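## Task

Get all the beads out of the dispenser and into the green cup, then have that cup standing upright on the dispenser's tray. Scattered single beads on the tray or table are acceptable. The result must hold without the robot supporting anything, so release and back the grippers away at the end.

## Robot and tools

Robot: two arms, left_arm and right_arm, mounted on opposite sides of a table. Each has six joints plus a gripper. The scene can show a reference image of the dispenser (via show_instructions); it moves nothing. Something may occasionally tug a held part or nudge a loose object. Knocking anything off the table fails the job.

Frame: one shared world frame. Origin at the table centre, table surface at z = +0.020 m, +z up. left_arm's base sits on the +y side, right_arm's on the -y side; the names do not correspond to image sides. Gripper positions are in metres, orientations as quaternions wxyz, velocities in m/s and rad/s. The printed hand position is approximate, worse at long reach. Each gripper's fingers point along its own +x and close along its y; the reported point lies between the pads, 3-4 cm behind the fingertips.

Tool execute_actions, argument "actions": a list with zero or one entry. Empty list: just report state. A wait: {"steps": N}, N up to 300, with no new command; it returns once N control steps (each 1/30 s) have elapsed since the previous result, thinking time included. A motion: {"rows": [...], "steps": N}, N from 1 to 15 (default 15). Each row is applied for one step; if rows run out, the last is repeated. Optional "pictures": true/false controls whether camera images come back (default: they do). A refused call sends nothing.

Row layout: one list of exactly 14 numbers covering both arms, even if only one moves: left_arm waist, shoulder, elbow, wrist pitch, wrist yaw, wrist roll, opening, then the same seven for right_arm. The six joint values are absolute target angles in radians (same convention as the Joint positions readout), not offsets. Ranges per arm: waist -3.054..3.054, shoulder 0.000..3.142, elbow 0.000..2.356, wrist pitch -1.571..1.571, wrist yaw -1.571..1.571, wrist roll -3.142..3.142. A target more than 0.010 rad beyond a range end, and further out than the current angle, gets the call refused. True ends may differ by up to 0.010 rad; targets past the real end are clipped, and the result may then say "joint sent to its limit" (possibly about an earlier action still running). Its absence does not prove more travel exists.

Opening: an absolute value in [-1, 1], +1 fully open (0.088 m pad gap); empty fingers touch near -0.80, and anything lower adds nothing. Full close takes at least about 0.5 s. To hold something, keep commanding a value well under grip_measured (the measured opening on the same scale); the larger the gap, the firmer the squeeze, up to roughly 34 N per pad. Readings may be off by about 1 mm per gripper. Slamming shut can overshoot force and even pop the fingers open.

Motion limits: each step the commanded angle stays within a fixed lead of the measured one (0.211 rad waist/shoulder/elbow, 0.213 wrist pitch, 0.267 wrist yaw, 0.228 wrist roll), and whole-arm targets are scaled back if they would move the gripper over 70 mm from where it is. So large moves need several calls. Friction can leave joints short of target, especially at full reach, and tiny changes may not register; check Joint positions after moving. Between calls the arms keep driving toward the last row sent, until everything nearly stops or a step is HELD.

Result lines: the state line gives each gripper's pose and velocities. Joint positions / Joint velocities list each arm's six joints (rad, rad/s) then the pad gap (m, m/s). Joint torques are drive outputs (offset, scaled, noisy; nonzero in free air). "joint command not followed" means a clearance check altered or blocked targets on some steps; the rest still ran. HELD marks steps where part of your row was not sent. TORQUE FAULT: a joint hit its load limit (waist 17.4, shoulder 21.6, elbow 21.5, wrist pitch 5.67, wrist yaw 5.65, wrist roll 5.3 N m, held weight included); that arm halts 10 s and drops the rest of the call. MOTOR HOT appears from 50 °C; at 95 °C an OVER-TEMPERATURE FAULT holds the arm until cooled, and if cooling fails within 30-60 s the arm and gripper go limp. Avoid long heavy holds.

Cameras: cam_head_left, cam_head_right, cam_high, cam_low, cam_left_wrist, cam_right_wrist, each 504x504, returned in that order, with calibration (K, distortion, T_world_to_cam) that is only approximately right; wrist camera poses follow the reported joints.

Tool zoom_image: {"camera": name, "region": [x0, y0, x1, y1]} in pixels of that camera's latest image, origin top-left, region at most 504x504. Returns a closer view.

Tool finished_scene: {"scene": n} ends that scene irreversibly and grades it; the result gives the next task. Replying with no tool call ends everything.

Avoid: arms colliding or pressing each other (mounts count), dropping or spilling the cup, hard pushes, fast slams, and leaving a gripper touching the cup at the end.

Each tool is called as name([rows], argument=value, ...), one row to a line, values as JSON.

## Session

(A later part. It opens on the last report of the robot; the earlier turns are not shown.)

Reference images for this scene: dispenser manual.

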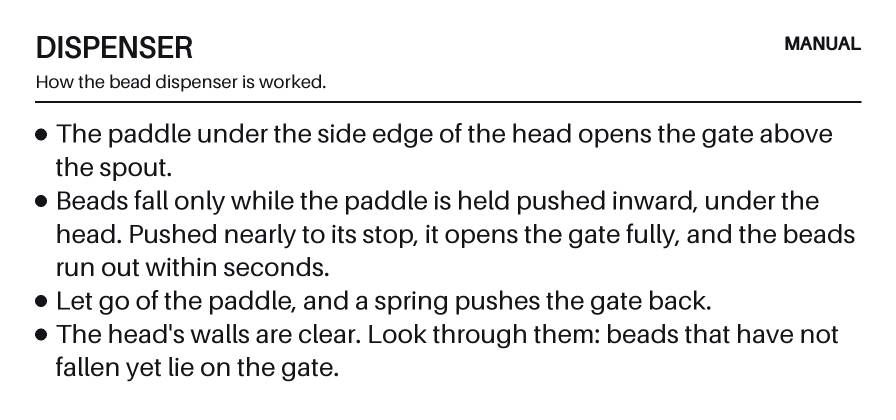

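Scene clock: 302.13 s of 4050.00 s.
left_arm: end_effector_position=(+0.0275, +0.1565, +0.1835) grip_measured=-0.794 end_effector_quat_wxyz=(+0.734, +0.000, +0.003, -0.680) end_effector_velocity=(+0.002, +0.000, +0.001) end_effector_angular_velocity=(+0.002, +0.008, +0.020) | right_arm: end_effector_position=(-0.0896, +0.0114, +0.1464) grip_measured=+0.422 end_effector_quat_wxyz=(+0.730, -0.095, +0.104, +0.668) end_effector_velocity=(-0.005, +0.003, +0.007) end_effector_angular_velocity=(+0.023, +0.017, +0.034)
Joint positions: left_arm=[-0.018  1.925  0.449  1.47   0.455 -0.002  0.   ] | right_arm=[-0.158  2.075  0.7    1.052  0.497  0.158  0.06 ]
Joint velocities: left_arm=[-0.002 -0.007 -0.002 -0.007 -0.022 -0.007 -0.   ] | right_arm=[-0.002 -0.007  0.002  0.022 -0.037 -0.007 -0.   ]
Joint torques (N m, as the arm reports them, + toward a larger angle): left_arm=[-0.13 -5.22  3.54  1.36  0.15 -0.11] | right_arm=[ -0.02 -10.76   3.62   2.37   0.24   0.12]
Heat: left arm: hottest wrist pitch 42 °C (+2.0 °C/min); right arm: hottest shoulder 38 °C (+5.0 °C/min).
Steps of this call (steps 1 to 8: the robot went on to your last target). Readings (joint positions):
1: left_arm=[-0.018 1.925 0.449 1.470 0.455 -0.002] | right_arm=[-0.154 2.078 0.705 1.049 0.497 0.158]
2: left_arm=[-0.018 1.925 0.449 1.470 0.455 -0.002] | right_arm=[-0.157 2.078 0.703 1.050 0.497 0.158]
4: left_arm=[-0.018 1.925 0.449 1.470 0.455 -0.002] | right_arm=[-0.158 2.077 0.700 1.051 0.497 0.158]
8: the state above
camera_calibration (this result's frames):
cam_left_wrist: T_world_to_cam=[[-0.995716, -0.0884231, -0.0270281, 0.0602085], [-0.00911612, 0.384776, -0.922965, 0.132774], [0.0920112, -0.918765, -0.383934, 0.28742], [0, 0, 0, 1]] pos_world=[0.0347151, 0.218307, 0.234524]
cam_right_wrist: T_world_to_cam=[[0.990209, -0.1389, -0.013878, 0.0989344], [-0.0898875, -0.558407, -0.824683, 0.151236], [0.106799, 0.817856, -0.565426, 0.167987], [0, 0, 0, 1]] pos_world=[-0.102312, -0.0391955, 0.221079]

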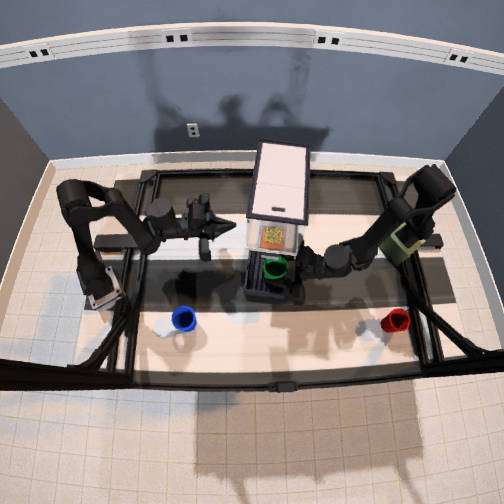

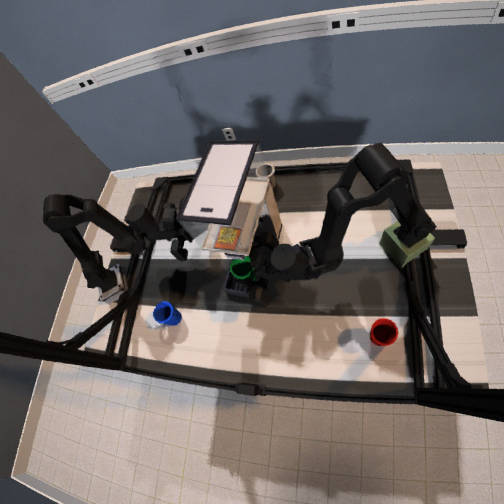

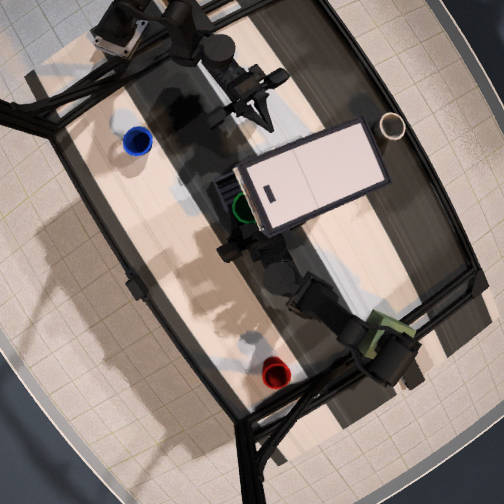

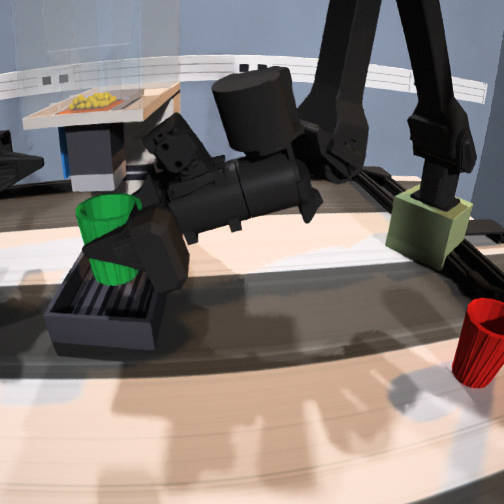

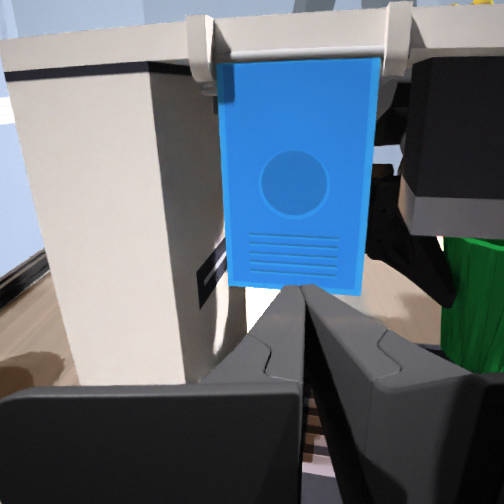

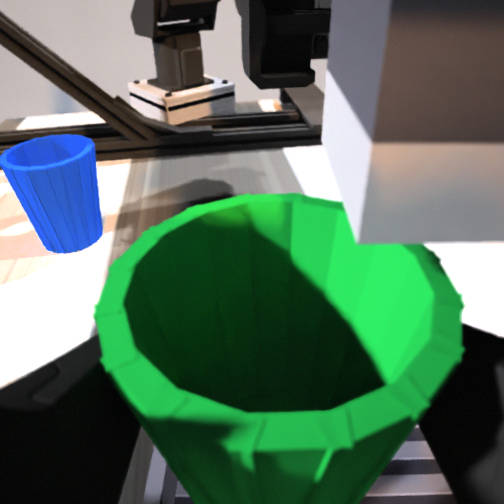

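execute_actions([
  {"rows":[[-0.02,1.935,0.445,1.472,0.46,-0.005,-0.85,-0.160,2.066,0.701,1.060,0.499,0.160,0.0],[-0.02,1.935,0.445,1.472,0.46,-0.005,-0.85,-0.160,2.078,0.707,1.061,0.497,0.159,0.0],[-0.02,1.935,0.445,1.472,0.46,-0.005,-0.85,-0.161,2.088,0.712,1.066,0.495,0.158,0.0],[-0.02,1.935,0.445,1.472,0.46,-0.005,-0.85,-0.163,2.098,0.714,1.075,0.493,0.157,0.0],[-0.02,1.935,0.445,1.472,0.46,-0.005,-0.85,-0.166,2.109,0.716,1.085,0.492,0.156,0.0],[-0.02,1.935,0.445,1.472,0.46,-0.005,-0.85,-0.170,2.120,0.717,1.095,0.490,0.155,0.0],[-0.02,1.935,0.445,1.472,0.46,-0.005,-0.85,-0.175,2.131,0.719,1.105,0.488,0.154,0.0],[-0.02,1.935,0.445,1.472,0.46,-0.005,-0.85,-0.181,2.142,0.720,1.115,0.486,0.153,0.0],[-0.02,1.935,0.445,1.472,0.46,-0.005,-0.85,-0.188,2.153,0.722,1.125,0.483,0.152,0.0],[-0.02,1.935,0.445,1.472,0.46,-0.005,-0.85,-0.196,2.163,0.723,1.135,0.479,0.151,0.0],[-0.02,1.935,0.445,1.472,0.46,-0.005,-0.85,-0.204,2.173,0.725,1.144,0.474,0.149,0.0],[-0.02,1.935,0.445,1.472,0.46,-0.005,-0.85,-0.213,2.182,0.726,1.153,0.469,0.147,0.0],[-0.02,1.935,0.445,1.472,0.46,-0.005,-0.85,-0.222,2.191,0.728,1.162,0.463,0.145,0.0],[-0.02,1.935,0.445,1.472,0.46,-0.005,-0.85,-0.231,2.199,0.729,1.170,0.457,0.143,0.0],[-0.02,1.935,0.445,1.472,0.46,-0.005,-0.85,-0.239,2.207,0.730,1.177,0.452,0.141,0.0]],"steps":15},
], pictures=false)

execute_actions([
  {"rows":[[-0.02,1.935,0.445,1.472,0.46,-0.005,-0.85,-0.247,2.214,0.731,1.184,0.447,0.139,0.0],[-0.02,1.935,0.445,1.472,0.46,-0.005,-0.85,-0.254,2.220,0.732,1.190,0.442,0.138,0.0],[-0.02,1.935,0.445,1.472,0.46,-0.005,-0.85,-0.260,2.225,0.733,1.195,0.438,0.136,0.0],[-0.02,1.935,0.445,1.472,0.46,-0.005,-0.85,-0.264,2.229,0.733,1.199,0.435,0.135,0.0],[-0.02,1.935,0.445,1.472,0.46,-0.005,-0.85,-0.267,2.232,0.734,1.202,0.433,0.134,0.0],[-0.02,1.935,0.445,1.472,0.46,-0.005,-0.85,-0.269,2.234,0.734,1.204,0.432,0.134,0.0]],"steps":14},
])

zoom_image(camera="cam_low", region=[0, 80, 280, 360])

zoom_image(camera="cam_head_left", region=[220, 200, 350, 330])

Scene clock: 350.33 s of 4050.00 s.
left_arm: end_effector_position=(+0.0269, +0.1568, +0.1815) grip_measured=-0.794 end_effector_quat_wxyz=(+0.733, +0.000, +0.006, -0.680) end_effector_velocity=(-0.001, +0.001, -0.003) end_effector_angular_velocity=(+0.010, +0.013, +0.005) | right_arm: end_effector_position=(-0.0703, +0.0198, +0.1222) grip_measured=+0.417 end_effector_quat_wxyz=(+0.739, -0.095, +0.106, +0.659) end_effector_velocity=(+0.095, +0.034, -0.058) end_effector_angular_velocity=(-0.015, -0.027, -0.102)
Joint positions: left_arm=[-0.019  1.929  0.447  1.471  0.456 -0.003  0.   ] | right_arm=[-0.215  2.182  0.713  1.148  0.467  0.149  0.059]
Joint velocities: left_arm=[-0.002 -0.002 -0.007 -0.007 -0.007 -0.007 -0.   ] | right_arm=[-0.271  0.256  0.042  0.227 -0.154 -0.081 -0.   ]
Joint torques (N m, as the arm reports them, + toward a larger angle): left_arm=[-0.13 -5.7   3.68  1.32  0.13 -0.01] | right_arm=[-0.14 -7.88  5.5   2.37  0.01 -0.05]
Heat: left arm: hottest wrist pitch 42 °C (+1.0 °C/min); right arm: hottest shoulder 38 °C (+1.0 °C/min).
Steps of this call (steps 1 to 15: the robot went on to your last target; steps 16 to 1431: nothing new was sent; steps 1432 to 1446: all 15 steps of this action). Readings (joint positions):
1432: left_arm=[-0.019 1.929 0.447 1.471 0.456 -0.003] | right_arm=[-0.159 2.070 0.695 1.053 0.498 0.160]
1433: left_arm=[-0.019 1.929 0.447 1.471 0.456 -0.003] | right_arm=[-0.159 2.070 0.695 1.053 0.498 0.160]
1435: left_arm=[-0.019 1.929 0.447 1.471 0.456 -0.003] | right_arm=[-0.159 2.074 0.696 1.059 0.498 0.160]
1439: left_arm=[-0.019 1.929 0.447 1.471 0.456 -0.003] | right_arm=[-0.166 2.109 0.703 1.086 0.492 0.158]
1446: the state above

Scene clock: 350.80 s of 4050.00 s.
left_arm: end_effector_position=(+0.0269, +0.1568, +0.1815) grip_measured=-0.794 end_effector_quat_wxyz=(+0.733, +0.000, +0.006, -0.680) end_effector_velocity=(+0.004, +0.001, +0.002) end_effector_angular_velocity=(-0.007, +0.003, +0.024) | right_arm: end_effector_position=(-0.0521, +0.0263, +0.1127) grip_measured=+0.417 end_effector_quat_wxyz=(+0.745, -0.092, +0.106, +0.652) end_effector_velocity=(-0.003, +0.002, +0.003) end_effector_angular_velocity=(+0.007, -0.011, +0.025)
Joint positions: left_arm=[-0.019  1.929  0.447  1.471  0.456 -0.003  0.   ] | right_arm=[-0.267  2.23   0.721  1.196  0.435  0.137  0.059]
Joint velocities: left_arm=[ 0.002 -0.002 -0.002  0.007 -0.022 -0.007  0.   ] | right_arm=[-0.002 -0.002  0.002  0.007 -0.022 -0.022 -0.   ]
Joint torques (N m, as the arm reports them, + toward a larger angle): left_arm=[-0.09 -5.8   3.73  1.34  0.16 -0.06] | right_arm=[-0.12 -7.77  5.06  2.36 -0.04 -0.09]
Heat: left arm: hottest wrist pitch 42 °C (+0.0 °C/min); right arm: hottest shoulder 38 °C (+1.0 °C/min).
Steps of this call (steps 1 to 14: all 14 steps of this action). Readings (joint positions):
1: left_arm=[-0.019 1.929 0.447 1.471 0.456 -0.003] | right_arm=[-0.224 2.190 0.714 1.156 0.462 0.147]
2: left_arm=[-0.019 1.929 0.447 1.471 0.456 -0.003] | right_arm=[-0.232 2.198 0.715 1.163 0.458 0.145]
4: left_arm=[-0.019 1.929 0.447 1.471 0.456 -0.003] | right_arm=[-0.247 2.211 0.717 1.176 0.449 0.141]
8: left_arm=[-0.019 1.929 0.447 1.471 0.456 -0.003] | right_arm=[-0.265 2.226 0.720 1.191 0.439 0.137]
14: the state above
camera_calibration (this result's frames):
cam_left_wrist: T_world_to_cam=[[-0.995955, -0.0868019, -0.0232056, 0.0586213], [-0.0124334, 0.388928, -0.921184, 0.129968], [0.0889858, -0.91717, -0.388434, 0.287596], [0, 0, 0, 1]] pos_world=[0.0344081, 0.218314, 0.232798]
cam_right_wrist: T_world_to_cam=[[0.983193, -0.181925, -0.0152929, 0.0642995], [-0.11526, -0.553578, -0.824782, 0.133731], [0.141583, 0.812683, -0.565243, 0.134682], [0, 0, 0, 1]] pos_world=[-0.0668736, -0.0237254, 0.18741]

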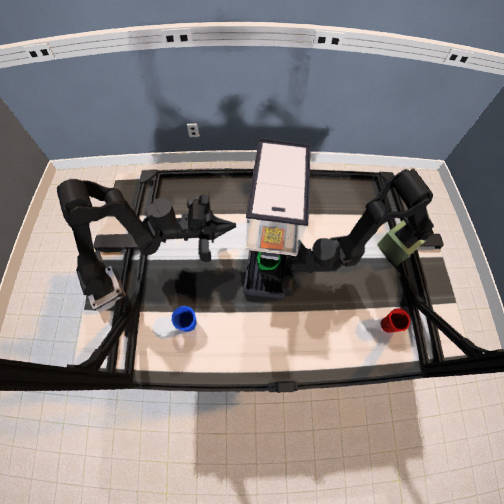

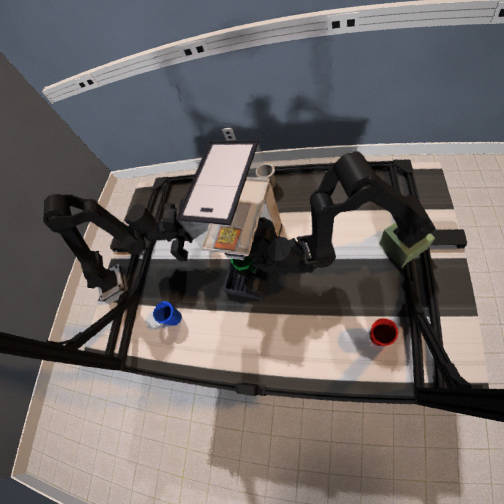

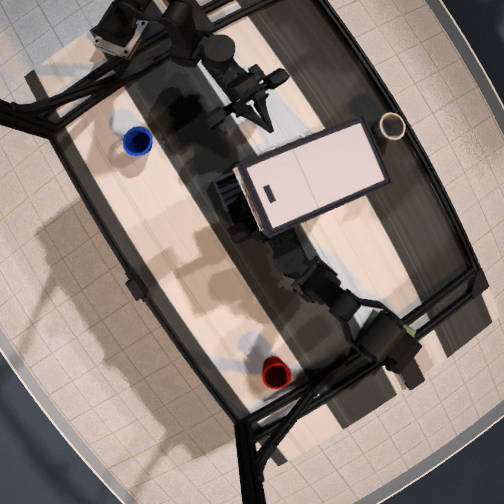

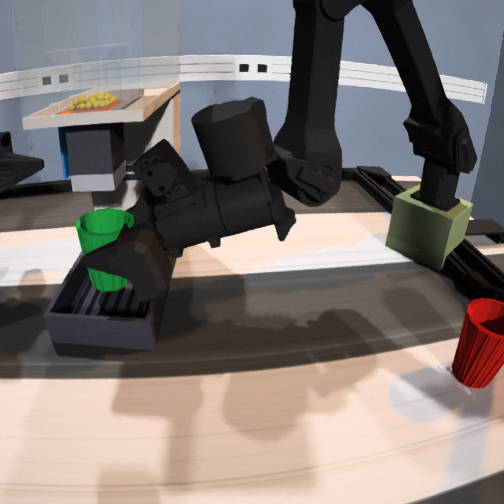

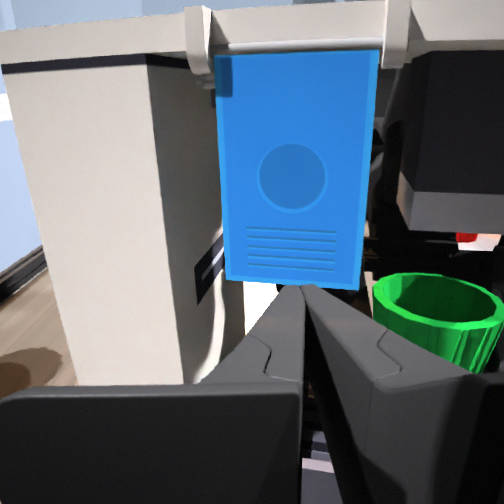

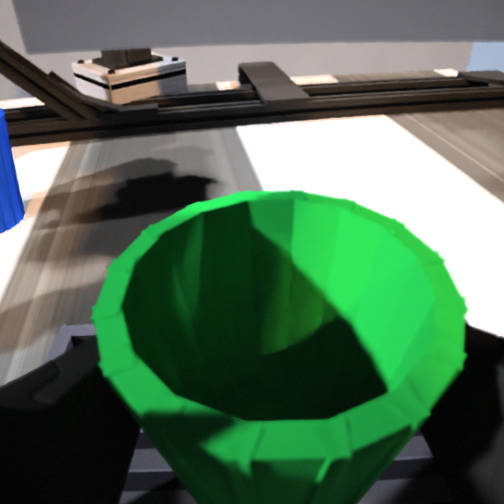

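Region (0, 80, 280, 360) of cam_low's 504x504 image, scaled by 1.800, with more detail than that image has.

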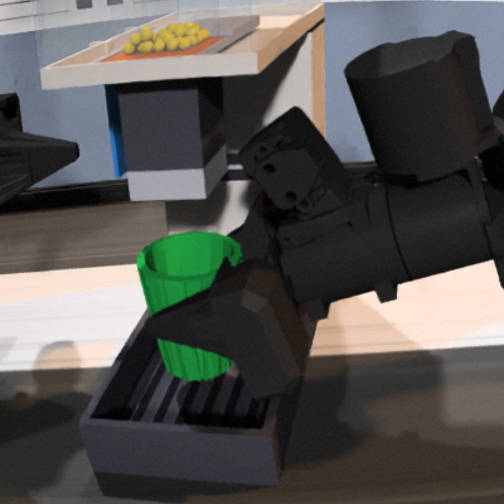

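Region (220, 200, 350, 330) of cam_head_left's 504x504 image, scaled by 3.877, with more detail than that image has.

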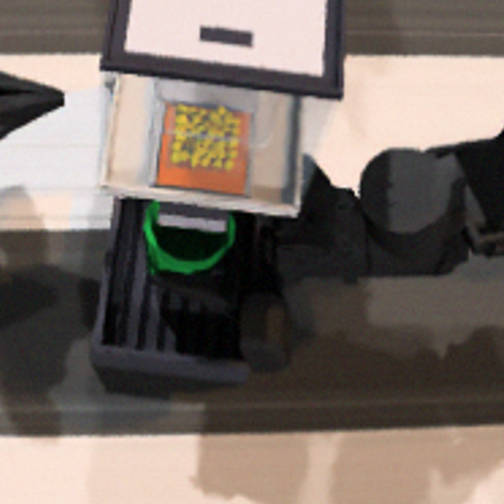

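execute_actions([
  {"rows":[[-0.02,1.93,0.447,1.472,0.46,-0.005,-0.85,-0.266,2.236,0.734,1.206,0.432,0.134,0.0],[-0.02,1.93,0.447,1.472,0.46,-0.005,-0.85,-0.263,2.239,0.735,1.208,0.432,0.134,0.0],[-0.02,1.93,0.447,1.472,0.46,-0.005,-0.85,-0.260,2.242,0.735,1.211,0.432,0.134,0.0],[-0.02,1.93,0.447,1.472,0.46,-0.005,-0.85,-0.258,2.246,0.736,1.214,0.432,0.134,0.0],[-0.02,1.93,0.447,1.472,0.46,-0.005,-0.85,-0.256,2.250,0.737,1.217,0.432,0.134,0.0],[-0.02,1.93,0.447,1.472,0.46,-0.005,-0.85,-0.256,2.254,0.737,1.220,0.432,0.134,0.0],[-0.02,1.93,0.447,1.472,0.46,-0.005,-0.85,-0.256,2.257,0.738,1.223,0.432,0.134,0.0],[-0.02,1.93,0.447,1.472,0.46,-0.005,-0.85,-0.256,2.260,0.738,1.225,0.432,0.134,0.0],[-0.02,1.93,0.447,1.472,0.46,-0.005,-0.85,-0.256,2.263,0.739,1.227,0.432,0.134,0.0],[-0.02,1.93,0.447,1.472,0.46,-0.005,-0.85,-0.256,2.266,0.739,1.229,0.432,0.134,0.0],[-0.02,1.93,0.447,1.472,0.46,-0.005,-0.85,-0.256,2.269,0.740,1.231,0.432,0.134,0.0],[-0.02,1.93,0.447,1.472,0.46,-0.005,-0.85,-0.256,2.272,0.740,1.233,0.432,0.134,0.0],[-0.02,1.93,0.447,1.472,0.46,-0.005,-0.85,-0.256,2.274,0.741,1.234,0.432,0.134,0.0],[-0.02,1.93,0.447,1.472,0.46,-0.005,-0.85,-0.256,2.276,0.741,1.235,0.432,0.134,0.0]],"steps":15},
], pictures=false)

execute_actions([
  {"steps":6},
], pictures=false)

Scene clock: 362.90 s of 4050.00 s.
left_arm: end_effector_position=(+0.0266, +0.1568, +0.1811) grip_measured=-0.794 end_effector_quat_wxyz=(+0.733, +0.001, +0.007, -0.680) end_effector_velocity=(-0.004, -0.002, +0.000) end_effector_angular_velocity=(+0.000, +0.023, -0.014) | right_arm: end_effector_position=(-0.0566, +0.0253, +0.1033) grip_measured=+0.415 end_effector_quat_wxyz=(+0.741, -0.095, +0.107, +0.656) end_effector_velocity=(+0.001, -0.002, -0.018) end_effector_angular_velocity=(-0.029, -0.028, +0.011)
Joint positions: left_arm=[-0.019  1.93   0.447  1.471  0.457 -0.003  0.   ] | right_arm=[-0.258  2.268  0.727  1.225  0.434  0.136  0.059]
Joint velocities: left_arm=[-0.007 -0.002  0.002 -0.007  0.007 -0.022 -0.   ] | right_arm=[-0.002  0.056  0.007  0.022 -0.007 -0.022  0.   ]
Joint torques (N m, as the arm reports them, + toward a larger angle): left_arm=[-0.07 -6.34  4.01  1.32  0.18 -0.05] | right_arm=[ 0.33 -7.85  4.73  2.34 -0.01 -0.05]
Heat: left arm: hottest wrist pitch 42 °C (+0.0 °C/min); right arm: hottest shoulder 37 °C (-1.0 °C/min).
Steps of this call (steps 1 to 15: the robot went on to your last target; steps 16 to 348: nothing new was sent; steps 349 to 363: all 15 steps of this action). Readings (joint positions):
349: left_arm=[-0.019 1.930 0.447 1.471 0.457 -0.003] | right_arm=[-0.267 2.231 0.722 1.197 0.435 0.136]
350: left_arm=[-0.019 1.930 0.447 1.471 0.457 -0.003] | right_arm=[-0.267 2.232 0.722 1.198 0.435 0.136]
352: left_arm=[-0.019 1.930 0.447 1.471 0.457 -0.003] | right_arm=[-0.266 2.234 0.722 1.202 0.435 0.136]
356: left_arm=[-0.019 1.930 0.447 1.471 0.457 -0.003] | right_arm=[-0.259 2.247 0.724 1.211 0.435 0.136]
363: the state above

Scene clock: 363.10 s of 4050.00 s.
left_arm: end_effector_position=(+0.0266, +0.1568, +0.1811) grip_measured=-0.794 end_effector_quat_wxyz=(+0.733, +0.001, +0.007, -0.680) end_effector_velocity=(-0.000, +0.000, +0.002) end_effector_angular_velocity=(-0.007, +0.004, +0.005) | right_arm: end_effector_position=(-0.0566, +0.0253, +0.1024) grip_measured=+0.415 end_effector_quat_wxyz=(+0.741, -0.095, +0.107, +0.656) end_effector_velocity=(-0.002, +0.000, +0.001) end_effector_angular_velocity=(+0.004, +0.002, +0.021)
Joint positions: left_arm=[-0.019  1.93   0.447  1.471  0.457 -0.003  0.   ] | right_arm=[-0.258  2.272  0.728  1.227  0.434  0.136  0.059]
Joint velocities: left_arm=[-0.002 -0.002 -0.002  0.007 -0.007 -0.007 -0.   ] | right_arm=[-0.002 -0.002 -0.002  0.007 -0.022 -0.007 -0.   ]
Joint torques (N m, as the arm reports them, + toward a larger angle): left_arm=[-0.29 -6.35  3.93  1.31  0.14 -0.04] | right_arm=[ 0.16 -7.87  4.84  2.41 -0.02 -0.05]
Heat: left arm: hottest wrist pitch 42 °C (+0.0 °C/min); right arm: hottest shoulder 37 °C (-1.0 °C/min).
Steps of this call (steps 1 to 6: the robot went on to your last target). Readings (joint positions):
1: left_arm=[-0.019 1.930 0.447 1.471 0.457 -0.003] | right_arm=[-0.258 2.270 0.727 1.225 0.434 0.136]
2: left_arm=[-0.019 1.930 0.447 1.471 0.457 -0.003] | right_arm=[-0.258 2.271 0.727 1.226 0.434 0.136]
4: left_arm=[-0.019 1.930 0.447 1.471 0.457 -0.003] | right_arm=[-0.258 2.272 0.728 1.227 0.434 0.136]
6: the state above

No contact yet; lower a few more mm.

execute_actions([
  {"rows":[[-0.02,1.93,0.447,1.472,0.46,-0.005,-0.85,-0.256,2.279,0.741,1.237,0.432,0.134,0.0],[-0.02,1.93,0.447,1.472,0.46,-0.005,-0.85,-0.256,2.282,0.742,1.239,0.432,0.134,0.0],[-0.02,1.93,0.447,1.472,0.46,-0.005,-0.85,-0.256,2.285,0.742,1.241,0.432,0.134,0.0],[-0.02,1.93,0.447,1.472,0.46,-0.005,-0.85,-0.256,2.288,0.743,1.243,0.432,0.134,0.0],[-0.02,1.93,0.447,1.472,0.46,-0.005,-0.85,-0.256,2.291,0.743,1.245,0.432,0.134,0.0],[-0.02,1.93,0.447,1.472,0.46,-0.005,-0.85,-0.256,2.294,0.744,1.247,0.432,0.134,0.0],[-0.02,1.93,0.447,1.472,0.46,-0.005,-0.85,-0.256,2.297,0.744,1.249,0.432,0.134,0.0],[-0.02,1.93,0.447,1.472,0.46,-0.005,-0.85,-0.256,2.300,0.745,1.251,0.432,0.134,0.0]],"steps":14},
])

zoom_image(camera="cam_low", region=[20, 150, 220, 350])

Scene clock: 369.53 s of 4050.00 s.
left_arm: end_effector_position=(+0.0266, +0.1568, +0.1811) grip_measured=-0.794 end_effector_quat_wxyz=(+0.733, +0.000, +0.007, -0.680) end_effector_velocity=(-0.000, +0.000, -0.004) end_effector_angular_velocity=(+0.018, +0.018, +0.005) | right_arm: end_effector_position=(-0.0565, +0.0250, +0.0961) grip_measured=+0.415 end_effector_quat_wxyz=(+0.741, -0.097, +0.107, +0.656) end_effector_velocity=(+0.004, +0.001, +0.002) end_effector_angular_velocity=(+0.009, +0.007, -0.016)
Joint positions: left_arm=[-0.019  1.93   0.447  1.471  0.457 -0.004  0.   ] | right_arm=[-0.258  2.296  0.732  1.243  0.434  0.136  0.059]
Joint velocities: left_arm=[-0.002 -0.002 -0.002 -0.022 -0.007 -0.007  0.   ] | right_arm=[-0.007 -0.002 -0.002  0.007  0.007  0.007 -0.   ]
Joint torques (N m, as the arm reports them, + toward a larger angle): left_arm=[-0.16 -6.47  3.94  1.29  0.16 -0.07] | right_arm=[ 0.12 -7.9   4.68  2.39  0.01  0.  ]
Heat: left arm: hottest wrist pitch 42 °C (+0.0 °C/min); right arm: hottest shoulder 37 °C (-1.0 °C/min).
Steps of this call (steps 1 to 15: the robot went on to your last target; steps 16 to 179: nothing new was sent; steps 180 to 193: all 14 steps of this action). Readings (joint positions):
180: left_arm=[-0.019 1.930 0.447 1.471 0.457 -0.004] | right_arm=[-0.258 2.273 0.729 1.228 0.434 0.136]
181: left_arm=[-0.019 1.930 0.447 1.471 0.457 -0.004] | right_arm=[-0.258 2.273 0.729 1.229 0.434 0.136]
183: left_arm=[-0.019 1.930 0.447 1.471 0.457 -0.004] | right_arm=[-0.258 2.276 0.730 1.232 0.434 0.136]
187: left_arm=[-0.019 1.930 0.447 1.471 0.457 -0.004] | right_arm=[-0.258 2.288 0.731 1.239 0.434 0.136]
193: the state above
camera_calibration (this result's frames):
cam_left_wrist: T_world_to_cam=[[-0.996043, -0.0860241, -0.0223286, 0.0580913], [-0.0130252, 0.389819, -0.920799, 0.129401], [0.0879151, -0.916865, -0.389397, 0.287634], [0, 0, 0, 1]] pos_world=[0.0342595, 0.218276, 0.232453]
cam_right_wrist: T_world_to_cam=[[0.985153, -0.171344, -0.0107138, 0.0675434], [-0.106577, -0.561461, -0.820611, 0.119107], [0.134591, 0.809569, -0.571386, 0.127229], [0, 0, 0, 1]] pos_world=[-0.0709704, -0.0245533, 0.171161]

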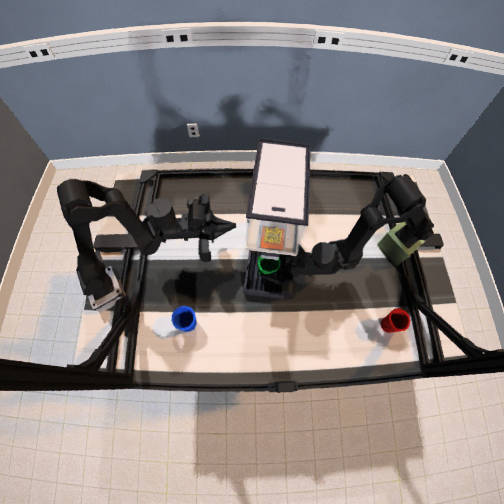

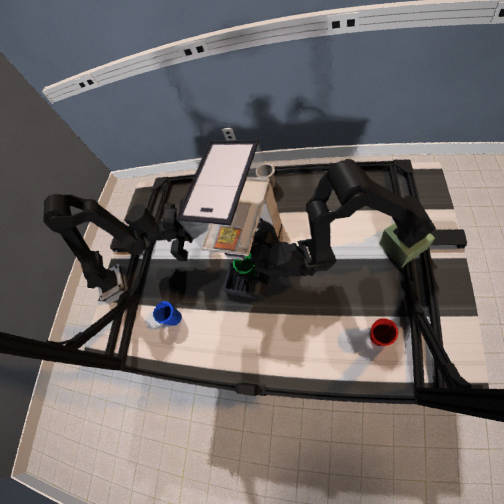

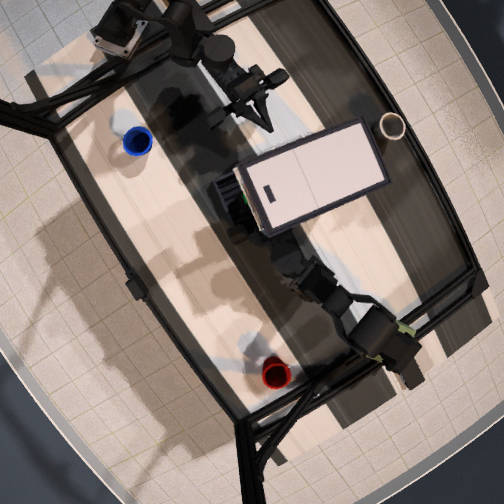

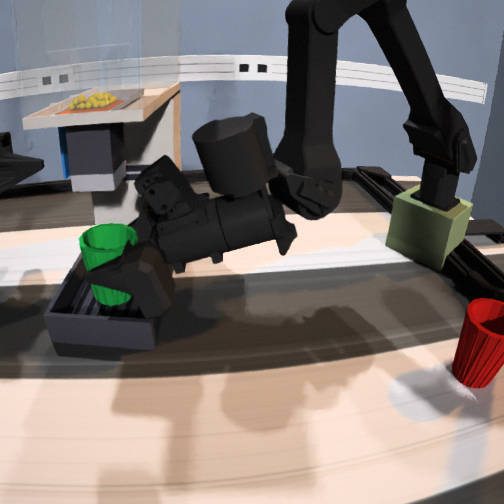

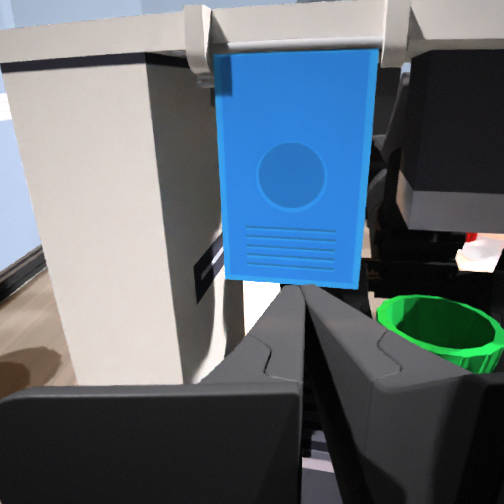

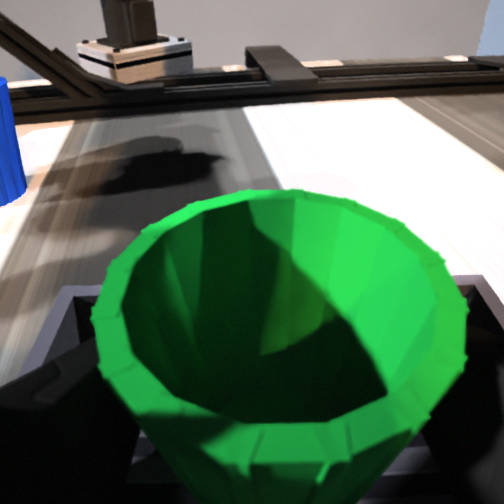

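Region (20, 150, 220, 350) of cam_low's 504x504 image, scaled by 2.520, with more detail than that image has.

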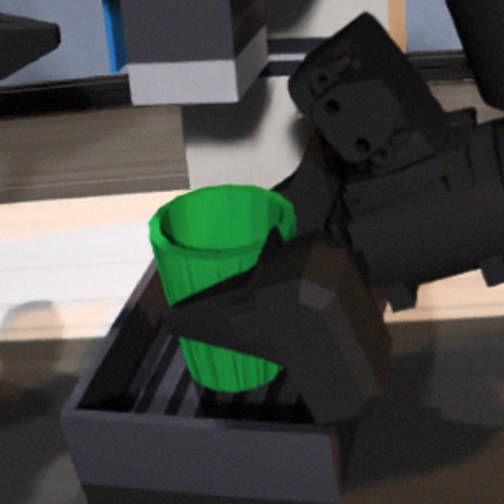

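execute_actions([
  {"rows":[[-0.02,1.93,0.447,1.472,0.46,-0.005,-0.85,-0.256,2.302,0.745,1.251,0.432,0.134,0.0],[-0.02,1.93,0.447,1.472,0.46,-0.005,-0.85,-0.256,2.304,0.745,1.251,0.432,0.134,0.0],[-0.02,1.93,0.447,1.472,0.46,-0.005,-0.85,-0.256,2.306,0.745,1.251,0.432,0.134,0.0],[-0.02,1.93,0.447,1.472,0.46,-0.005,-0.85,-0.256,2.308,0.745,1.251,0.432,0.134,0.0],[-0.02,1.93,0.447,1.472,0.46,-0.005,-0.85,-0.256,2.310,0.745,1.251,0.432,0.134,0.0],[-0.02,1.93,0.447,1.472,0.46,-0.005,-0.85,-0.256,2.312,0.745,1.251,0.432,0.134,0.0],[-0.02,1.93,0.447,1.472,0.46,-0.005,-0.85,-0.256,2.314,0.745,1.251,0.432,0.134,0.0]],"steps":12},
], pictures=false)

Scene clock: 378.67 s of 4050.00 s.
left_arm: end_effector_position=(+0.0266, +0.1568, +0.1812) grip_measured=-0.794 end_effector_quat_wxyz=(+0.733, +0.000, +0.007, -0.681) end_effector_velocity=(-0.002, +0.000, -0.001) end_effector_angular_velocity=(+0.006, +0.011, -0.010) | right_arm: end_effector_position=(-0.0568, +0.0252, +0.0945) grip_measured=+0.414 end_effector_quat_wxyz=(+0.741, -0.097, +0.107, +0.656) end_effector_velocity=(+0.004, +0.000, -0.002) end_effector_angular_velocity=(-0.015, -0.001, -0.016)
Joint positions: left_arm=[-0.019  1.93   0.447  1.471  0.457 -0.004  0.   ] | right_arm=[-0.257  2.303  0.735  1.247  0.434  0.136  0.059]
Joint velocities: left_arm=[-0.002 -0.002 -0.002 -0.007  0.007 -0.007 -0.   ] | right_arm=[-0.007 -0.002  0.002 -0.022  0.007  0.007 -0.   ]
Joint torques (N m, as the arm reports them, + toward a larger angle): left_arm=[-0.03 -6.54  3.96  1.31  0.16 -0.04] | right_arm=[ 0.17 -7.21  4.33  2.05  0.   -0.03]
Heat: left arm: hottest wrist pitch 42 °C (+0.0 °C/min); right arm: hottest wrist pitch 37 °C (-1.0 °C/min).
Steps of this call (steps 1 to 15: the robot went on to your last target; steps 16 to 262: nothing new was sent; steps 263 to 274: all 12 steps of this action). Readings (joint positions):
263: left_arm=[-0.019 1.930 0.447 1.471 0.457 -0.004] | right_arm=[-0.257 2.297 0.734 1.244 0.434 0.136]
264: left_arm=[-0.019 1.930 0.447 1.471 0.457 -0.004] | right_arm=[-0.257 2.297 0.734 1.244 0.434 0.136]
266: left_arm=[-0.019 1.930 0.447 1.471 0.457 -0.004] | right_arm=[-0.257 2.299 0.734 1.244 0.434 0.136]
270: left_arm=[-0.019 1.930 0.447 1.471 0.457 -0.004] | right_arm=[-0.257 2.302 0.734 1.247 0.434 0.136]
274: the state above

execute_actions([
  {"rows":[[-0.021,1.934,0.452,1.470,0.456,-0.005,-0.85,-0.256,2.311,0.743,1.250,0.432,0.134,0.08],[-0.022,1.938,0.457,1.468,0.453,-0.005,-0.85,-0.256,2.308,0.741,1.249,0.432,0.134,0.16],[-0.023,1.942,0.461,1.466,0.451,-0.005,-0.85,-0.256,2.305,0.739,1.248,0.432,0.134,0.24],[-0.025,1.945,0.466,1.464,0.449,-0.005,-0.85,-0.256,2.303,0.737,1.247,0.432,0.134,0.31],[-0.027,1.947,0.472,1.461,0.447,-0.005,-0.85,-0.256,2.303,0.735,1.247,0.432,0.134,0.37],[-0.030,1.950,0.479,1.457,0.444,-0.005,-0.85,-0.256,2.303,0.735,1.247,0.432,0.134,0.41],[-0.033,1.953,0.487,1.453,0.441,-0.005,-0.85,-0.256,2.303,0.735,1.247,0.432,0.134,0.45],[-0.036,1.955,0.495,1.449,0.438,-0.005,-0.85,-0.256,2.303,0.735,1.247,0.432,0.134,0.50],[-0.039,1.958,0.503,1.444,0.435,-0.005,-0.85,-0.256,2.303,0.735,1.247,0.432,0.134,0.56],[-0.043,1.961,0.511,1.439,0.431,-0.005,-0.85,-0.256,2.303,0.735,1.247,0.432,0.134,0.63],[-0.046,1.964,0.519,1.435,0.428,-0.005,-0.85,-0.256,2.303,0.735,1.247,0.432,0.134,0.71],[-0.049,1.967,0.527,1.430,0.425,-0.005,-0.85,-0.256,2.300,0.735,1.247,0.432,0.134,0.79],[-0.052,1.969,0.534,1.426,0.422,-0.005,-0.85,-0.256,2.296,0.734,1.248,0.434,0.135,0.86],[-0.055,1.972,0.541,1.422,0.419,-0.005,-0.85,-0.256,2.292,0.732,1.249,0.436,0.137,0.92],[-0.058,1.974,0.547,1.419,0.416,-0.005,-0.85,-0.255,2.288,0.730,1.250,0.438,0.139,0.95]],"steps":15},
], pictures=false)

execute_actions([
  {"rows":[[-0.060,1.976,0.552,1.416,0.414,-0.005,-0.85,-0.254,2.284,0.726,1.252,0.439,0.140,0.95],[-0.062,1.977,0.557,1.413,0.412,-0.005,-0.85,-0.251,2.279,0.718,1.256,0.442,0.141,0.95],[-0.063,1.978,0.560,1.411,0.411,-0.005,-0.85,-0.247,2.273,0.706,1.263,0.446,0.143,0.95],[-0.064,1.979,0.563,1.410,0.410,-0.005,-0.85,-0.241,2.266,0.690,1.271,0.452,0.145,0.95],[-0.065,1.980,0.564,1.409,0.409,-0.005,-0.85,-0.234,2.258,0.672,1.280,0.459,0.148,0.95],[-0.065,1.980,0.564,1.409,0.409,-0.005,-0.85,-0.226,2.249,0.652,1.290,0.467,0.151,0.95],[-0.065,1.980,0.564,1.409,0.409,-0.005,-0.85,-0.217,2.239,0.630,1.300,0.475,0.154,0.95],[-0.065,1.980,0.564,1.409,0.409,-0.005,-0.85,-0.208,2.229,0.607,1.311,0.483,0.158,0.95],[-0.065,1.980,0.564,1.409,0.409,-0.005,-0.85,-0.198,2.219,0.584,1.322,0.492,0.162,0.95],[-0.065,1.980,0.564,1.409,0.409,-0.005,-0.85,-0.187,2.208,0.561,1.332,0.502,0.166,0.95],[-0.065,1.980,0.564,1.409,0.409,-0.005,-0.85,-0.176,2.197,0.538,1.342,0.513,0.170,0.95],[-0.065,1.980,0.564,1.409,0.409,-0.005,-0.85,-0.164,2.186,0.515,1.352,0.524,0.174,0.95],[-0.065,1.980,0.564,1.409,0.409,-0.005,-0.85,-0.152,2.174,0.492,1.361,0.535,0.179,0.95],[-0.065,1.980,0.564,1.409,0.409,-0.005,-0.85,-0.140,2.161,0.470,1.368,0.545,0.183,0.95],[-0.065,1.980,0.564,1.409,0.409,-0.005,-0.85,-0.128,2.146,0.449,1.372,0.553,0.186,0.95]],"steps":15},
], pictures=false)

execute_actions([
  {"rows":[[-0.065,1.980,0.564,1.409,0.409,-0.005,-0.85,-0.117,2.128,0.430,1.370,0.558,0.187,0.95],[-0.065,1.980,0.564,1.409,0.409,-0.005,-0.85,-0.107,2.106,0.413,1.362,0.560,0.187,0.95],[-0.065,1.980,0.564,1.409,0.409,-0.005,-0.85,-0.098,2.080,0.397,1.348,0.560,0.187,0.95],[-0.065,1.980,0.564,1.409,0.409,-0.005,-0.85,-0.090,2.051,0.383,1.328,0.560,0.187,0.95],[-0.065,1.980,0.564,1.409,0.409,-0.005,-0.85,-0.082,2.020,0.370,1.303,0.560,0.187,0.95],[-0.065,1.980,0.564,1.409,0.409,-0.005,-0.85,-0.075,1.988,0.358,1.275,0.560,0.187,0.95],[-0.065,1.980,0.564,1.409,0.409,-0.005,-0.85,-0.069,1.956,0.347,1.246,0.560,0.187,0.95],[-0.065,1.980,0.564,1.409,0.409,-0.005,-0.85,-0.063,1.925,0.337,1.217,0.560,0.187,0.95],[-0.065,1.980,0.564,1.409,0.409,-0.005,-0.85,-0.058,1.896,0.328,1.190,0.560,0.187,0.95],[-0.065,1.980,0.564,1.409,0.409,-0.005,-0.85,-0.054,1.870,0.320,1.165,0.560,0.187,0.95],[-0.065,1.980,0.564,1.409,0.409,-0.005,-0.85,-0.051,1.847,0.313,1.143,0.560,0.187,0.95],[-0.065,1.980,0.564,1.409,0.409,-0.005,-0.85,-0.048,1.828,0.308,1.125,0.560,0.187,0.95],[-0.065,1.980,0.564,1.409,0.409,-0.005,-0.85,-0.046,1.814,0.304,1.112,0.560,0.187,0.95],[-0.065,1.980,0.564,1.409,0.409,-0.005,-0.85,-0.045,1.804,0.301,1.104,0.560,0.187,0.95],[-0.065,1.980,0.564,1.409,0.409,-0.005,-0.85,-0.045,1.800,0.300,1.100,0.560,0.187,0.95]],"steps":15},
], pictures=false)

execute_actions([
  {"steps":6},
])

zoom_image(camera="cam_low", region=[0, 80, 240, 360])

zoom_image(camera="cam_low", region=[10, 110, 110, 210])

Scene clock: 416.50 s of 4050.00 s.
left_arm: end_effector_position=(+0.0290, +0.1371, +0.1869) grip_measured=-0.794 end_effector_quat_wxyz=(+0.733, -0.002, -0.000, -0.681) end_effector_velocity=(+0.000, -0.056, +0.011) end_effector_angular_velocity=(-0.024, -0.005, -0.010) | right_arm: end_effector_position=(-0.0570, +0.0259, +0.0933) grip_measured=+0.808 end_effector_quat_wxyz=(+0.741, -0.098, +0.107, +0.656) end_effector_velocity=(-0.002, -0.001, +0.005) end_effector_angular_velocity=(-0.001, +0.000, +0.021)
Joint positions: left_arm=[-0.047  1.952  0.524  1.432  0.429 -0.004  0.   ] | right_arm=[-0.257  2.309  0.739  1.247  0.434  0.135  0.079]
Joint velocities: left_arm=[-0.09   0.071  0.208 -0.11  -0.081 -0.007  0.   ] | right_arm=[-0.002 -0.022 -0.012 -0.007 -0.022 -0.007  0.081]
Joint torques (N m, as the arm reports them, + toward a larger angle): left_arm=[-0.22 -5.18  4.98  1.08 -0.18 -0.02] | right_arm=[  0.19 -10.43   2.55   1.88   0.14   0.11]
Heat: left arm: hottest wrist pitch 42 °C (+0.0 °C/min); right arm: hottest wrist pitch 36 °C (-2.0 °C/min).
Steps of this call (steps 1 to 15: the robot went on to your last target; steps 16 to 1120: nothing new was sent; steps 1121 to 1135: all 15 steps of this action). Readings (joint positions):
1121: left_arm=[-0.019 1.929 0.447 1.472 0.457 -0.004] | right_arm=[-0.257 2.309 0.739 1.248 0.434 0.135]
1122: left_arm=[-0.019 1.929 0.447 1.472 0.457 -0.004] | right_arm=[-0.257 2.309 0.739 1.248 0.434 0.135]
1124: left_arm=[-0.020 1.929 0.451 1.471 0.457 -0.004] | right_arm=[-0.257 2.309 0.739 1.248 0.434 0.135]
1128: left_arm=[-0.026 1.933 0.471 1.461 0.450 -0.004] | right_arm=[-0.257 2.309 0.739 1.248 0.434 0.135]
1135: the state above
After step 1120, the last 680 steps of your reply time or wait did not run and took no scene time. You can wait again.

Scene clock: 417.00 s of 4050.00 s.
left_arm: end_effector_position=(+0.0291, +0.1280, +0.1886) grip_measured=-0.794 end_effector_quat_wxyz=(+0.733, -0.003, -0.002, -0.681) end_effector_velocity=(-0.000, +0.000, -0.004) end_effector_angular_velocity=(+0.019, +0.018, +0.005) | right_arm: end_effector_position=(-0.0648, -0.0323, +0.1075) grip_measured=+0.949 end_effector_quat_wxyz=(+0.741, -0.093, +0.108, +0.657) end_effector_velocity=(-0.029, -0.182, +0.041) end_effector_angular_velocity=(-0.024, -0.009, +0.062)
Joint positions: left_arm=[-0.062  1.963  0.558  1.413  0.415 -0.004  0.   ] | right_arm=[-0.16   2.193  0.511  1.35   0.525  0.174  0.086]
Joint velocities: left_arm=[-0.002 -0.002 -0.002 -0.022 -0.007 -0.007 -0.   ] | right_arm=[ 0.349 -0.383 -0.676  0.212  0.271  0.11  -0.   ]
Joint torques (N m, as the arm reports them, + toward a larger angle): left_arm=[-0.42 -5.29  5.28  1.07 -0.21 -0.05] | right_arm=[ 0.15 -9.15  1.99  1.98  0.22  0.07]
Heat: left arm: hottest wrist pitch 42 °C (+0.0 °C/min); right arm: hottest wrist pitch 36 °C (-2.0 °C/min).
Steps of this call (steps 1 to 15: all 15 steps of this action). Readings (joint positions):
1: left_arm=[-0.050 1.954 0.530 1.428 0.426 -0.004] | right_arm=[-0.257 2.307 0.738 1.247 0.434 0.135]
2: left_arm=[-0.053 1.956 0.536 1.425 0.424 -0.004] | right_arm=[-0.257 2.305 0.735 1.248 0.434 0.136]
4: left_arm=[-0.057 1.959 0.546 1.419 0.420 -0.004] | right_arm=[-0.254 2.296 0.723 1.256 0.439 0.139]
8: left_arm=[-0.061 1.963 0.556 1.414 0.416 -0.004] | right_arm=[-0.232 2.265 0.665 1.286 0.462 0.148]
15: the state above

Scene clock: 417.50 s of 4050.00 s.
left_arm: end_effector_position=(+0.0291, +0.1279, +0.1885) grip_measured=-0.794 end_effector_quat_wxyz=(+0.733, -0.003, -0.002, -0.681) end_effector_velocity=(+0.000, -0.000, +0.000) end_effector_angular_velocity=(+0.003, -0.006, -0.005) | right_arm: end_effector_position=(-0.0772, -0.0867, +0.1452) grip_measured=+0.950 end_effector_quat_wxyz=(+0.714, -0.124, +0.109, +0.680) end_effector_velocity=(+0.001, -0.038, +0.045) end_effector_angular_velocity=(-0.024, -0.004, +0.056)
Joint positions: left_arm=[-0.062  1.964  0.558  1.412  0.414 -0.004  0.   ] | right_arm=[-0.051  1.842  0.317  1.133  0.556  0.184  0.086]
Joint velocities: left_arm=[ 0.002 -0.002  0.002 -0.007  0.007  0.007 -0.   ] | right_arm=[ 0.051 -0.413 -0.125 -0.315 -0.007  0.007 -0.   ]
Joint torques (N m, as the arm reports them, + toward a larger angle): left_arm=[-0.28 -5.3   5.2   1.07 -0.17 -0.03] | right_arm=[ 0.21 -6.12  2.51  1.52  0.27  0.14]
Heat: left arm: hottest wrist pitch 42 °C (+0.0 °C/min); right arm: hottest wrist pitch 36 °C (-2.0 °C/min).
Steps of this call (steps 1 to 15: all 15 steps of this action). Readings (joint positions):
1: left_arm=[-0.062 1.963 0.558 1.413 0.415 -0.004] | right_arm=[-0.148 2.180 0.489 1.356 0.533 0.177]
2: left_arm=[-0.062 1.964 0.558 1.412 0.414 -0.004] | right_arm=[-0.137 2.164 0.468 1.358 0.540 0.179]
4: left_arm=[-0.062 1.964 0.558 1.412 0.414 -0.004] | right_arm=[-0.115 2.126 0.430 1.352 0.549 0.182]
8: left_arm=[-0.062 1.964 0.558 1.412 0.414 -0.004] | right_arm=[-0.082 2.015 0.374 1.279 0.554 0.184]
15: the state above

Scene clock: 417.70 s of 4050.00 s.
left_arm: end_effector_position=(+0.0291, +0.1279, +0.1885) grip_measured=-0.794 end_effector_quat_wxyz=(+0.733, -0.003, -0.002, -0.681) end_effector_velocity=(-0.000, +0.000, -0.001) end_effector_angular_velocity=(+0.006, +0.011, +0.005) | right_arm: end_effector_position=(-0.0766, -0.0899, +0.1469) grip_measured=+0.950 end_effector_quat_wxyz=(+0.713, -0.129, +0.110, +0.681) end_effector_velocity=(+0.006, -0.006, -0.002) end_effector_angular_velocity=(-0.019, -0.028, -0.015)
Joint positions: left_arm=[-0.062  1.964  0.558  1.412  0.414 -0.004  0.   ] | right_arm=[-0.047  1.814  0.308  1.104  0.556  0.184  0.086]
Joint velocities: left_arm=[-0.002 -0.002 -0.002 -0.007 -0.007 -0.007  0.   ] | right_arm=[ 0.002 -0.027 -0.017 -0.037  0.022 -0.007 -0.   ]
Joint torques (N m, as the arm reports them, + toward a larger angle): left_arm=[-0.36 -5.43  5.43  1.06 -0.21 -0.03] | right_arm=[ 0.29 -6.47  2.74  1.59  0.27  0.12]
Heat: left arm: hottest wrist pitch 42 °C (+0.0 °C/min); right arm: hottest wrist pitch 36 °C (-2.0 °C/min).
Steps of this call (steps 1 to 6: the robot went on to your last target). Readings (joint positions):
1: left_arm=[-0.062 1.964 0.558 1.412 0.414 -0.004] | right_arm=[-0.049 1.831 0.314 1.123 0.556 0.184]
2: left_arm=[-0.062 1.964 0.558 1.412 0.414 -0.004] | right_arm=[-0.048 1.824 0.312 1.117 0.556 0.184]
4: left_arm=[-0.062 1.964 0.558 1.412 0.414 -0.004] | right_arm=[-0.048 1.816 0.310 1.109 0.556 0.184]
6: the state above
camera_calibration (this result's frames):
cam_left_wrist: T_world_to_cam=[[-0.995884, -0.0856808, -0.029566, 0.0595173], [-0.00474986, 0.375082, -0.926979, 0.150331], [0.090514, -0.923023, -0.373945, 0.261597], [0, 0, 0, 1]] pos_world=[0.0363081, 0.190173, 0.238936]
cam_right_wrist: T_world_to_cam=[[0.995604, -0.090882, 0.0226538, 0.0712791], [-0.0374388, -0.607848, -0.79317, 0.0912042], [0.085855, 0.788835, -0.608579, 0.251858], [0, 0, 0, 1]] pos_world=[-0.0891744, -0.136759, 0.224001]

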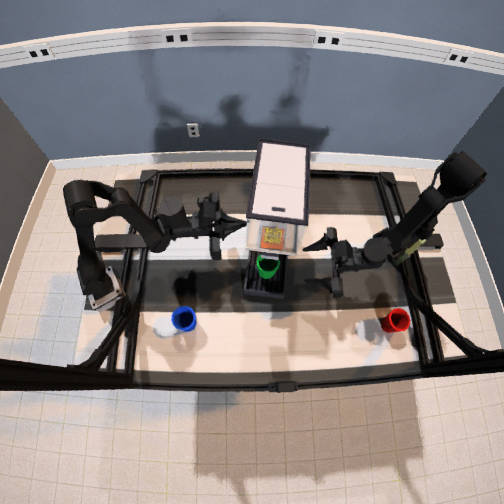

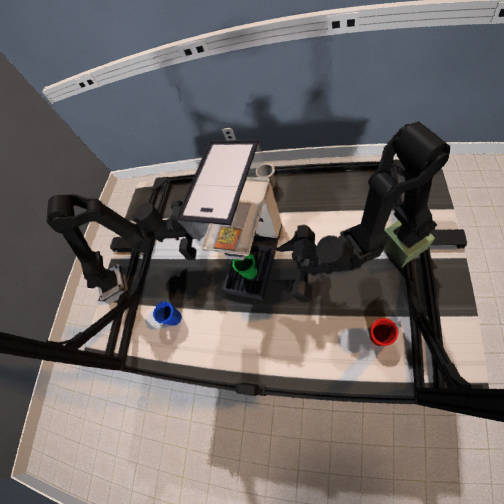

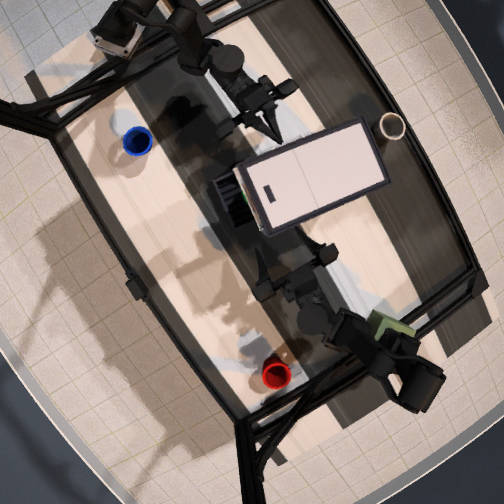

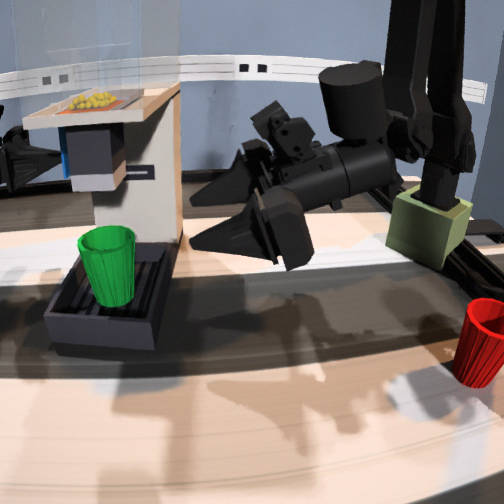

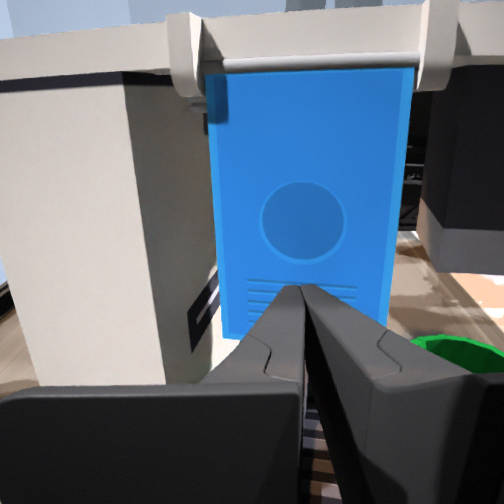

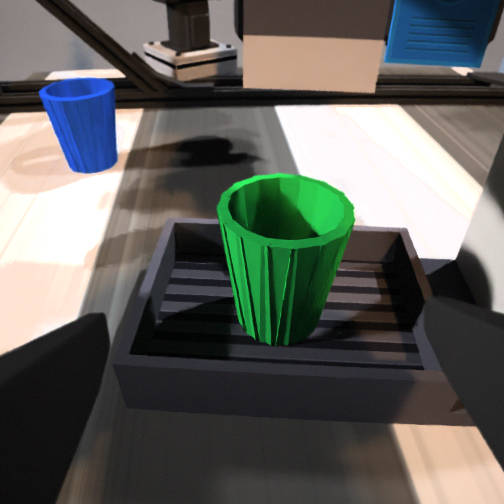

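Region (0, 80, 240, 360) of cam_low's 504x504 image, scaled by 1.800, with more detail than that image has; it fills the left 432 columns of this view, and the rest is white.

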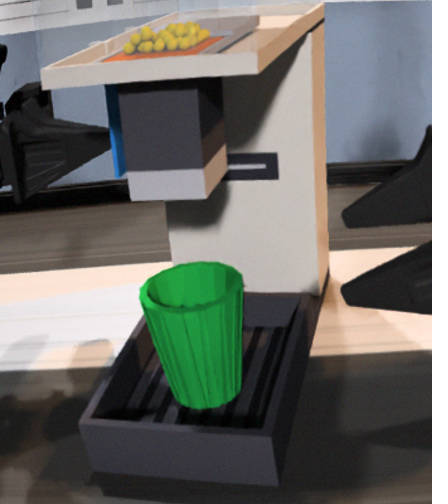

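Region (10, 110, 110, 210) of cam_low's 504x504 image, scaled by 5.040, with more detail than that image has.

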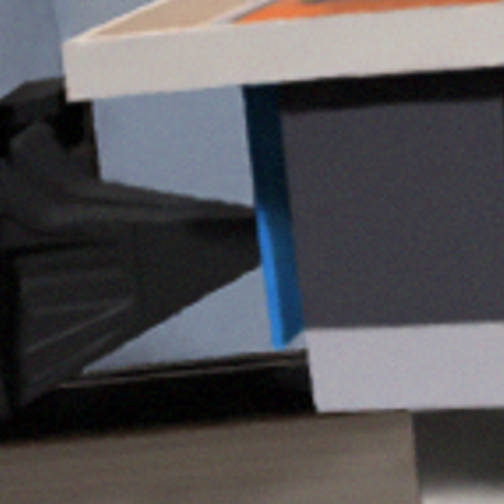

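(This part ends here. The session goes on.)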